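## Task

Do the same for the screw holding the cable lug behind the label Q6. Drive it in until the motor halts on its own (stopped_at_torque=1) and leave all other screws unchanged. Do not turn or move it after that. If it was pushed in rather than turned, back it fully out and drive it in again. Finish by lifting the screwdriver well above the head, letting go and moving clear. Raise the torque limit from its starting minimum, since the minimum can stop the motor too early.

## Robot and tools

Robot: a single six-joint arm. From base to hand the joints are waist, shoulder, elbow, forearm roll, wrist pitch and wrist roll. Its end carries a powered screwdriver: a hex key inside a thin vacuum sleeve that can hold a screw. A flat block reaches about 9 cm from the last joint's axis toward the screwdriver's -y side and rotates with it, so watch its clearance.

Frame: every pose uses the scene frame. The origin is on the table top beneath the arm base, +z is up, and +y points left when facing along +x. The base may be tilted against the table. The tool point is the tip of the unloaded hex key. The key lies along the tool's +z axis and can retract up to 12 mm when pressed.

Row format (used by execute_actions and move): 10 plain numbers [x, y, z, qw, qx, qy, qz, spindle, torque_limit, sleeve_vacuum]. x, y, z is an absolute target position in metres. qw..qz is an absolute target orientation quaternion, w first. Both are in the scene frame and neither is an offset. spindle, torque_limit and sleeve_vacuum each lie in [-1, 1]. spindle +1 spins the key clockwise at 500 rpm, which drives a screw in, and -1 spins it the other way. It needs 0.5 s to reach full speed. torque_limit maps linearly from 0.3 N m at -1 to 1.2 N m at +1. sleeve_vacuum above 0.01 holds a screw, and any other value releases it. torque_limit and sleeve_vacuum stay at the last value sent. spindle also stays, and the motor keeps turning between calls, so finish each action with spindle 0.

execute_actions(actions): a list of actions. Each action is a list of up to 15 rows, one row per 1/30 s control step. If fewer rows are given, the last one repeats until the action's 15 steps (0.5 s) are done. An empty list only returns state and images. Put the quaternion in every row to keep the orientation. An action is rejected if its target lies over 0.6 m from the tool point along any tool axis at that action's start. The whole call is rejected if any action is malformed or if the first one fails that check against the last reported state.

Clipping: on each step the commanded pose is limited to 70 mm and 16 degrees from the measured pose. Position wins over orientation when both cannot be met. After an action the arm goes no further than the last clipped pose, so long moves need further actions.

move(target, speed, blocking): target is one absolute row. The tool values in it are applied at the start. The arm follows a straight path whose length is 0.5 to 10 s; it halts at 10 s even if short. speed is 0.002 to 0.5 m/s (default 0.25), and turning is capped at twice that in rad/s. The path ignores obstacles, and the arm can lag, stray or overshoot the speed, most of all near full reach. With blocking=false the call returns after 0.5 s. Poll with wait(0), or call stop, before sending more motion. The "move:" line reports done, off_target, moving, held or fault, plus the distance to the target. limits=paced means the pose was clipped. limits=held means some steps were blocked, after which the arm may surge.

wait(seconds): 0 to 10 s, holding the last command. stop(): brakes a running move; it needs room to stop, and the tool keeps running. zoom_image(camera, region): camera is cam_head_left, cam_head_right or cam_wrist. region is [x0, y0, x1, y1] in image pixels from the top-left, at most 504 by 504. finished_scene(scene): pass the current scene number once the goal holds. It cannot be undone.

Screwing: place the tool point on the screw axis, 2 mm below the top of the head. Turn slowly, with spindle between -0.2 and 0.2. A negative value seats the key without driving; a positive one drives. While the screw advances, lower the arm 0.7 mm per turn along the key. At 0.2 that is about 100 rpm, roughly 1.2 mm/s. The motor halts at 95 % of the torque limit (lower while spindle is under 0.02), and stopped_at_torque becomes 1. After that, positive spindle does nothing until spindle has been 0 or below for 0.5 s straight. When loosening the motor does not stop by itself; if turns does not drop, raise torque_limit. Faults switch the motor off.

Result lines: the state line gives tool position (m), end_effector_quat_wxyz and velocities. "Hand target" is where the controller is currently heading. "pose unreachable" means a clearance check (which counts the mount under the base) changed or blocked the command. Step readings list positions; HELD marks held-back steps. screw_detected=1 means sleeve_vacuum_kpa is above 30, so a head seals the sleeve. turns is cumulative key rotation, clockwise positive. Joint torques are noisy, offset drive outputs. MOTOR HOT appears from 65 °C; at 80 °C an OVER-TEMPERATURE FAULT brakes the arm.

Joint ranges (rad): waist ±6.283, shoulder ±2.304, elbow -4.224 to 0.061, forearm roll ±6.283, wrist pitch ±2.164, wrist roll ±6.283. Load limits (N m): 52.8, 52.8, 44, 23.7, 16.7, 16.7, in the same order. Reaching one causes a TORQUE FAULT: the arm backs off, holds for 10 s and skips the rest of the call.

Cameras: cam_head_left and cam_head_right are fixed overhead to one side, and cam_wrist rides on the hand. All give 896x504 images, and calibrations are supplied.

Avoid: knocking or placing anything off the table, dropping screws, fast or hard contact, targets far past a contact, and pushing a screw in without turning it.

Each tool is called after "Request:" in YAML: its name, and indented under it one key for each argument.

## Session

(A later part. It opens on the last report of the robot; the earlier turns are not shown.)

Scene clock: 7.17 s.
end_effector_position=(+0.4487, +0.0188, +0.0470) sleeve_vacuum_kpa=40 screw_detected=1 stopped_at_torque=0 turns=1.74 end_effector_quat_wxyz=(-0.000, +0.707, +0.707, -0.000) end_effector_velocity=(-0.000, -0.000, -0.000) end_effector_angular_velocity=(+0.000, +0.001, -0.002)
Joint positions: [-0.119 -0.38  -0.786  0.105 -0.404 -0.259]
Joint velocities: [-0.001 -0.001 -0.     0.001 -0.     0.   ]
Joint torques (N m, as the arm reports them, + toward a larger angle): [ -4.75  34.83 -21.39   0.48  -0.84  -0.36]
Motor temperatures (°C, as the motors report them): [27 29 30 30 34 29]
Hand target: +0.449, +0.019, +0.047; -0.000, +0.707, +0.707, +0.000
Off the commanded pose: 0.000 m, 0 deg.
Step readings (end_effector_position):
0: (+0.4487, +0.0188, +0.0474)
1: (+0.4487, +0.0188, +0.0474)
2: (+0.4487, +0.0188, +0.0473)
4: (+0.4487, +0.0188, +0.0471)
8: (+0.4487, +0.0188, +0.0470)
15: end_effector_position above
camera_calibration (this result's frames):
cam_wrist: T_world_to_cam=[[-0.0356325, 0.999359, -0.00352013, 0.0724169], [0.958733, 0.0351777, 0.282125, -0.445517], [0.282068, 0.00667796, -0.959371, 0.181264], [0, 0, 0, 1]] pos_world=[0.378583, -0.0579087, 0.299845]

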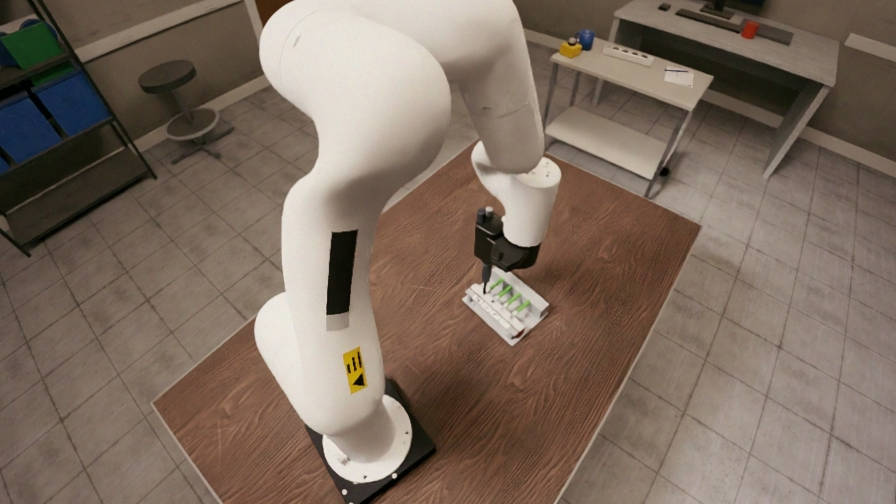

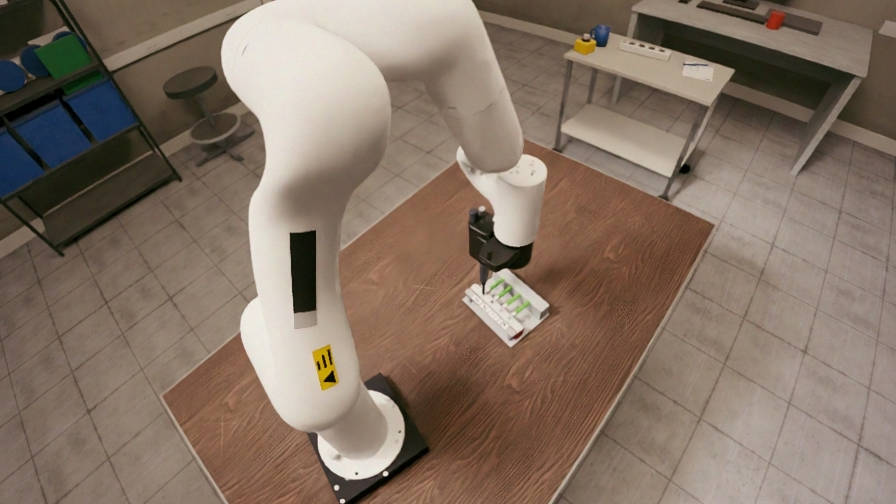

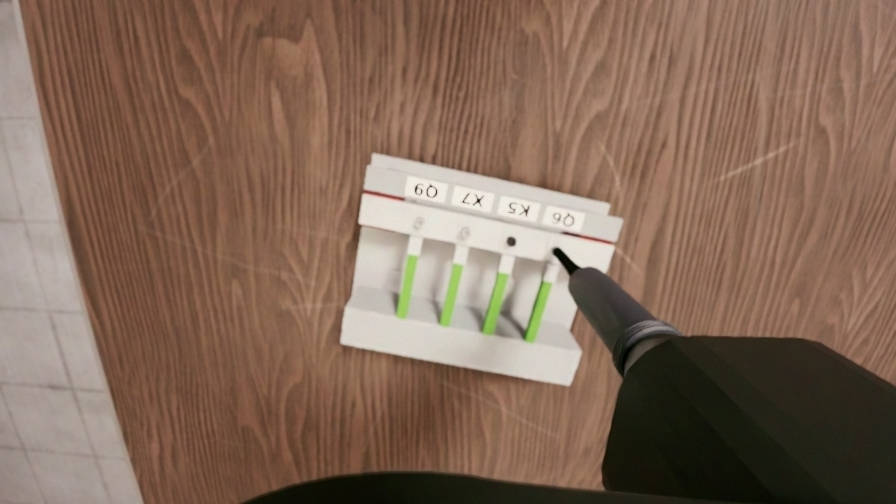

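The key is engaged. I'll drive at half speed and follow the screw down at about 0.1 mm per step.

Request:
execute_actions:
  actions:
    - [[0.4487,0.0188,0.0469,0,0.7071,0.7071,0,0.5,1,1],[0.4487,0.0188,0.0468,0,0.7071,0.7071,0,0.5,1,1],[0.4487,0.0188,0.0467,0,0.7071,0.7071,0,0.5,1,1],[0.4487,0.0188,0.0466,0,0.7071,0.7071,0,0.5,1,1],[0.4487,0.0188,0.0465,0,0.7071,0.7071,0,0.5,1,1],[0.4487,0.0188,0.0464,0,0.7071,0.7071,0,0.5,1,1],[0.4487,0.0188,0.0463,0,0.7071,0.7071,0,0.5,1,1],[0.4487,0.0188,0.0462,0,0.7071,0.7071,0,0.5,1,1],[0.4487,0.0188,0.0461,0,0.7071,0.7071,0,0.5,1,1],[0.4487,0.0188,0.046,0,0.7071,0.7071,0,0.5,1,1],[0.4487,0.0188,0.0459,0,0.7071,0.7071,0,0.5,1,1],[0.4487,0.0188,0.0458,0,0.7071,0.7071,0,0.5,1,1],[0.4487,0.0188,0.0457,0,0.7071,0.7071,0,0.5,1,1],[0.4487,0.0188,0.0456,0,0.7071,0.7071,0,0.5,1,1],[0.4487,0.0188,0.0455,0,0.7071,0.7071,0,0.5,1,1]]
    - [[0.4487,0.0188,0.0454,0,0.7071,0.7071,0,0.5,1,1],[0.4487,0.0188,0.0453,0,0.7071,0.7071,0,0.5,1,1],[0.4487,0.0188,0.0452,0,0.7071,0.7071,0,0.5,1,1],[0.4487,0.0188,0.0451,0,0.7071,0.7071,0,0.5,1,1],[0.4487,0.0188,0.045,0,0.7071,0.7071,0,0.5,1,1],[0.4487,0.0188,0.0449,0,0.7071,0.7071,0,0.5,1,1],[0.4487,0.0188,0.0448,0,0.7071,0.7071,0,0.5,1,1],[0.4487,0.0188,0.0447,0,0.7071,0.7071,0,0.5,1,1],[0.4487,0.0188,0.0446,0,0.7071,0.7071,0,0.5,1,1],[0.4487,0.0188,0.0445,0,0.7071,0.7071,0,0.5,1,1],[0.4487,0.0188,0.0444,0,0.7071,0.7071,0,0.5,1,1],[0.4487,0.0188,0.0443,0,0.7071,0.7071,0,0.5,1,1],[0.4487,0.0188,0.0442,0,0.7071,0.7071,0,0.5,1,1],[0.4487,0.0188,0.0441,0,0.7071,0.7071,0,0.5,1,1],[0.4487,0.0188,0.044,0,0.7071,0.7071,0,0.5,1,1]]
    - [[0.4487,0.0188,0.0439,0,0.7071,0.7071,0,0.4,1,1],[0.4487,0.0188,0.0438,0,0.7071,0.7071,0,0.4,1,1],[0.4487,0.0188,0.0437,0,0.7071,0.7071,0,0.4,1,1],[0.4487,0.0188,0.0436,0,0.7071,0.7071,0,0.4,1,1],[0.4487,0.0188,0.0435,0,0.7071,0.7071,0,0.4,1,1],[0.4487,0.0188,0.0434,0,0.7071,0.7071,0,0.4,1,1],[0.4487,0.0188,0.0433,0,0.7071,0.7071,0,0.4,1,1],[0.4487,0.0188,0.0432,0,0.7071,0.7071,0,0.4,1,1],[0.4487,0.0188,0.0431,0,0.7071,0.7071,0,0.4,1,1],[0.4487,0.0188,0.043,0,0.7071,0.7071,0,0.4,1,1],[0.4487,0.0188,0.043,0,0.7071,0.7071,0,0.4,1,1],[0.4487,0.0188,0.043,0,0.7071,0.7071,0,0.4,1,1],[0.4487,0.0188,0.043,0,0.7071,0.7071,0,0.4,1,1],[0.4487,0.0188,0.043,0,0.7071,0.7071,0,0.4,1,1],[0.4487,0.0188,0.043,0,0.7071,0.7071,0,0,1,1]]

Scene clock: 9.17 s.
end_effector_position=(+0.4487, +0.0188, +0.0430) sleeve_vacuum_kpa=40 screw_detected=1 stopped_at_torque=1 turns=6.31 end_effector_quat_wxyz=(-0.000, +0.707, +0.707, +0.000) end_effector_velocity=(-0.001, -0.000, -0.001) end_effector_angular_velocity=(+0.000, +0.001, +0.001)
Joint positions: [-0.118 -0.389 -0.785  0.108 -0.395 -0.261]
Joint velocities: [-0.    -0.002  0.     0.     0.001 -0.001]
Joint torques (N m, as the arm reports them, + toward a larger angle): [ -7.74  31.82 -21.14   1.62  -0.56  -0.33]
Motor temperatures (°C, as the motors report them): [27 29 30 30 34 29]
Hand target: +0.449, +0.019, +0.043; -0.000, +0.707, +0.707, +0.000
Off the commanded pose: 0.000 m, 0 deg.
Step readings (end_effector_position; steps 1 to 15: 1st action; 16 to 30: 2nd action; 31 to 45: 3rd action):
0: (+0.4487, +0.0188, +0.0470)
1: (+0.4487, +0.0188, +0.0470)
2: (+0.4487, +0.0188, +0.0470)
4: (+0.4487, +0.0188, +0.0468)
8: (+0.4487, +0.0188, +0.0465)
15: (+0.4487, +0.0188, +0.0458)
16: (+0.4487, +0.0188, +0.0457)
17: (+0.4487, +0.0188, +0.0456)
19: (+0.4487, +0.0188, +0.0454)
23: (+0.4487, +0.0188, +0.0450)
30: (+0.4487, +0.0188, +0.0443)
31: (+0.4487, +0.0188, +0.0442)
32: (+0.4487, +0.0188, +0.0441)
34: (+0.4487, +0.0188, +0.0439)
38: (+0.4486, +0.0189, +0.0435)
45: end_effector_position above
camera_calibration (this result's frames):
cam_wrist: T_world_to_cam=[[-0.0351006, 0.999378, -0.00345104, 0.0721542], [0.958766, 0.0346483, 0.282077, -0.444425], [0.282021, 0.00659232, -0.959386, 0.177487], [0, 0, 0, 1]] pos_world=[0.378578, -0.0578808, 0.295889]

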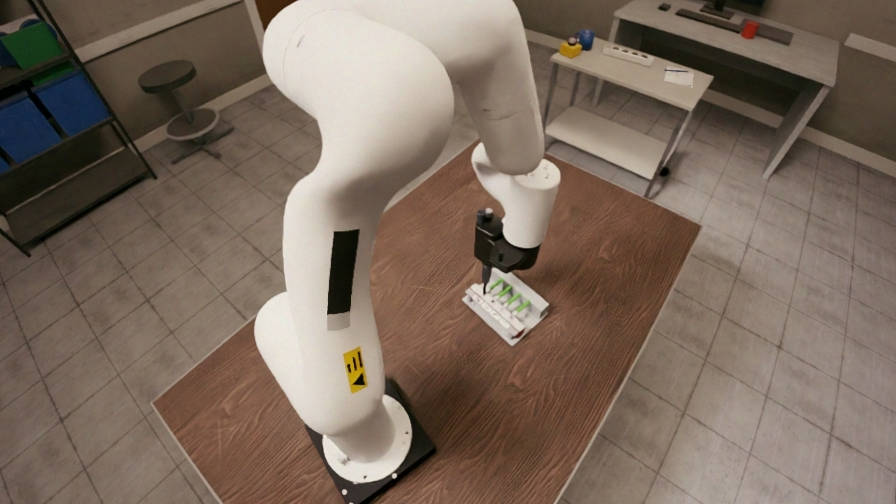

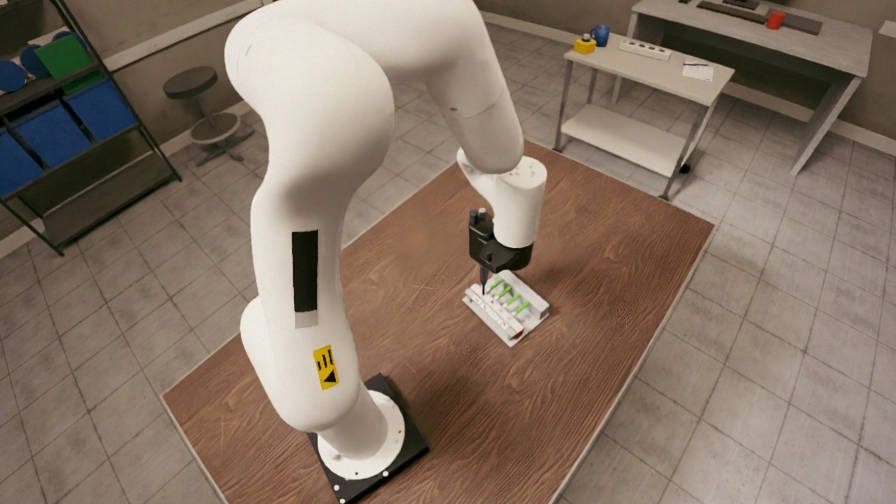

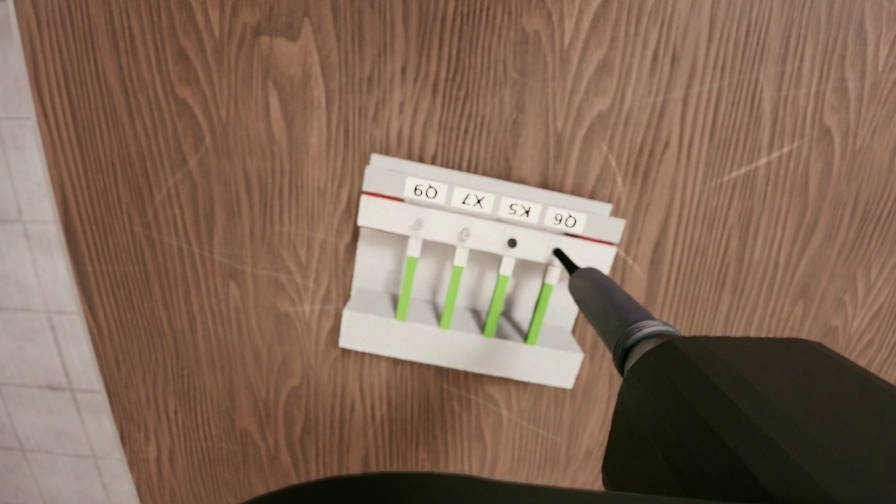

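Request:
execute_actions:
  actions:
    - [[0.4487,0.0188,0.043,0,0.7071,0.7071,0,0,1,0],[0.4487,0.0188,0.043,0,0.7071,0.7071,0,0,1,0],[0.4487,0.0188,0.0435,0,0.7071,0.7071,0,0,1,0],[0.4487,0.0188,0.044,0,0.7071,0.7071,0,0,1,0],[0.4487,0.0188,0.045,0,0.7071,0.7071,0,0,1,0],[0.4487,0.0188,0.046,0,0.7071,0.7071,0,0,1,0],[0.4487,0.0188,0.047,0,0.7071,0.7071,0,0,1,0],[0.4487,0.0188,0.048,0,0.7071,0.7071,0,0,1,0],[0.4487,0.0188,0.049,0,0.7071,0.7071,0,0,1,0],[0.4487,0.0188,0.05,0,0.7071,0.7071,0,0,1,0],[0.4487,0.0188,0.052,0,0.7071,0.7071,0,0,1,0]]

Request:
move:
  target: [0.43,0.019,0.2,0,0.7071,0.7071,0,0,1,0]
  speed: 0.3

Scene clock: 9.83 s.
end_effector_position=(+0.4486, +0.0186, +0.0514) sleeve_vacuum_kpa=0 screw_detected=0 stopped_at_torque=1 turns=6.30 end_effector_quat_wxyz=(+0.000, +0.707, +0.707, -0.000) end_effector_velocity=(+0.002, +0.001, +0.010) end_effector_angular_velocity=(-0.000, -0.002, -0.001)
Joint positions: [-0.119 -0.371 -0.787  0.102 -0.414 -0.257]
Joint velocities: [ 0.001  0.019 -0.004 -0.005 -0.022  0.007]
Joint torques (N m, as the arm reports them, + toward a larger angle): [ -0.94  34.8  -23.29   1.82  -0.48  -0.17]
Motor temperatures (°C, as the motors report them): [27 29 30 30 34 29]
Hand target: +0.449, +0.019, +0.052; +0.000, +0.707, +0.707, -0.000
Off the commanded pose: 0.001 m, 0 deg.
Step readings (end_effector_position):
0: (+0.4487, +0.0188, +0.0430)
1: (+0.4487, +0.0188, +0.0430)
2: (+0.4487, +0.0188, +0.0430)
4: (+0.4487, +0.0188, +0.0431)
8: (+0.4487, +0.0188, +0.0454)
15: end_effector_position above
camera_calibration (this result's frames):
cam_wrist: T_world_to_cam=[[-0.0357438, 0.999354, -0.00366816, 0.0726978], [0.958757, 0.0353269, 0.282025, -0.446616], [0.281972, 0.00656374, -0.9594, 0.185538], [0, 0, 0, 1]] pos_world=[0.378478, -0.0580911, 0.304228]

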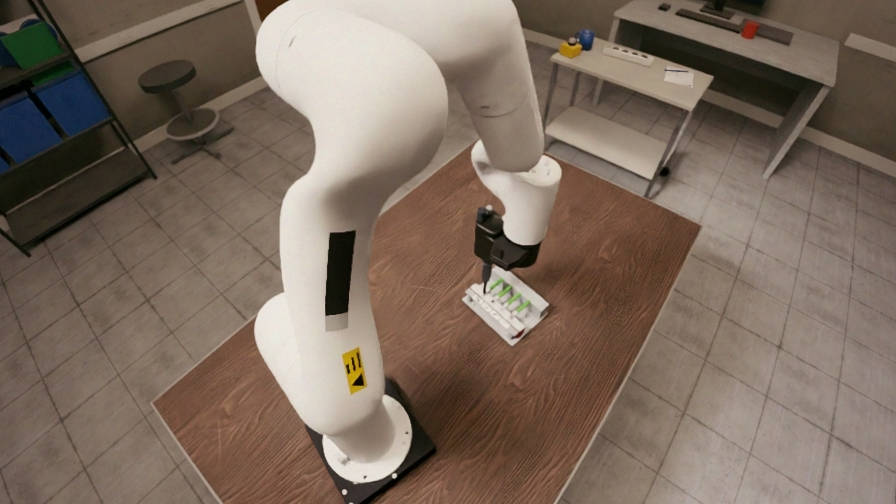

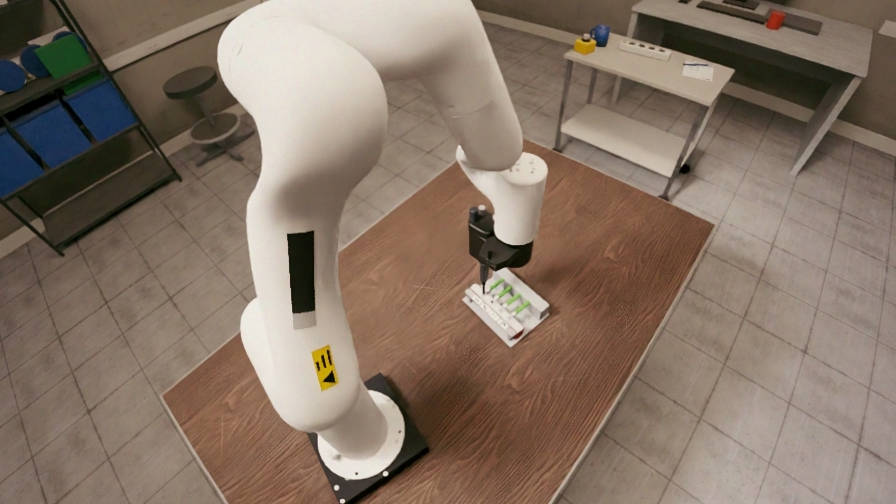

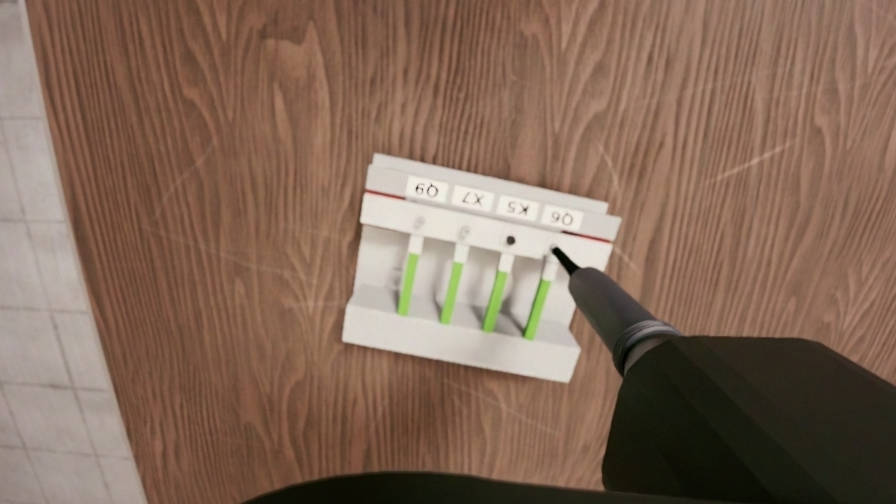

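Scene clock: 10.87 s.
end_effector_position=(+0.4297, +0.0187, +0.1996) sleeve_vacuum_kpa=0 screw_detected=0 stopped_at_torque=1 turns=6.30 end_effector_quat_wxyz=(-0.000, +0.707, +0.707, -0.001) end_effector_velocity=(+0.001, -0.000, +0.003) end_effector_angular_velocity=(-0.001, -0.003, +0.001)
Joint positions: [-0.14  -0.078 -0.835  0.059 -0.756 -0.226]
Joint velocities: [ 0.     0.004 -0.003 -0.001 -0.003 -0.   ]
Joint torques (N m, as the arm reports them, + toward a larger angle): [ -3.29  30.91 -28.29   2.41  -0.73  -0.49]
Motor temperatures (°C, as the motors report them): [27 29 30 30 34 29]
Hand target: +0.430, +0.019, +0.200; +0.000, +0.707, +0.707, -0.000
Off the commanded pose: 0.001 m, 0 deg.
move: done
camera_calibration (this result's frames):
cam_wrist: T_world_to_cam=[[-0.0351133, 0.999375, -0.00410222, 0.0722832], [0.959017, 0.0348496, 0.281198, -0.470313], [0.281166, 0.00593972, -0.959641, 0.33348], [0, 0, 0, 1]] pos_world=[0.359813, -0.0578286, 0.452568]

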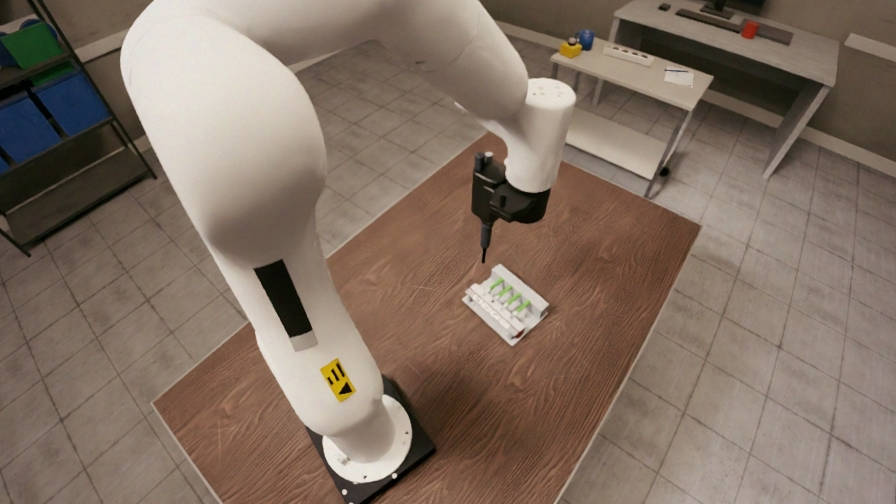

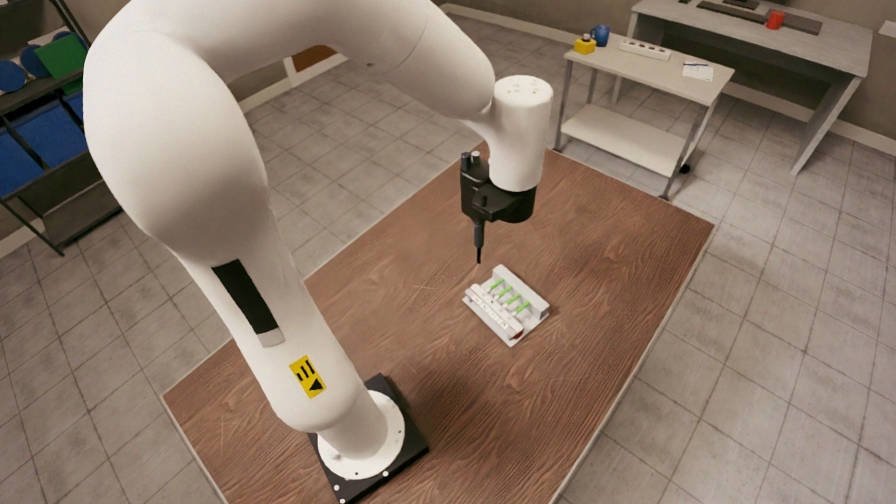

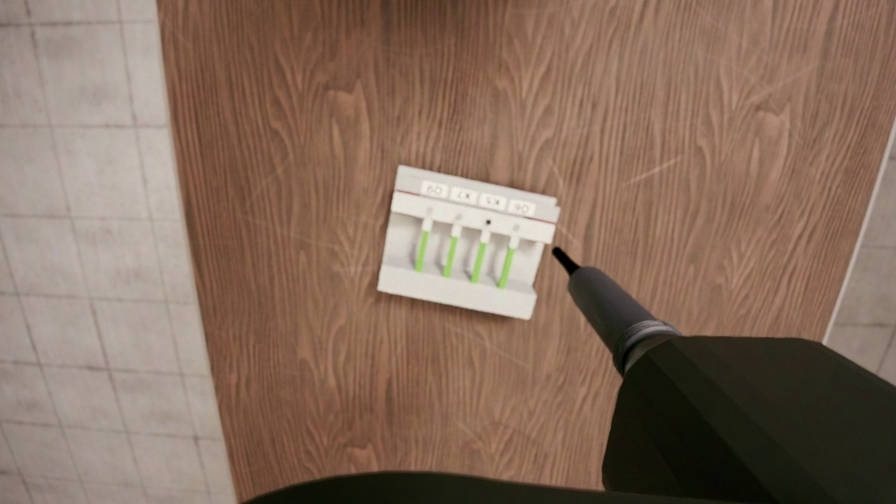

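Request:
finished_scene:
  scene: 2

The scene is finished: the task was done.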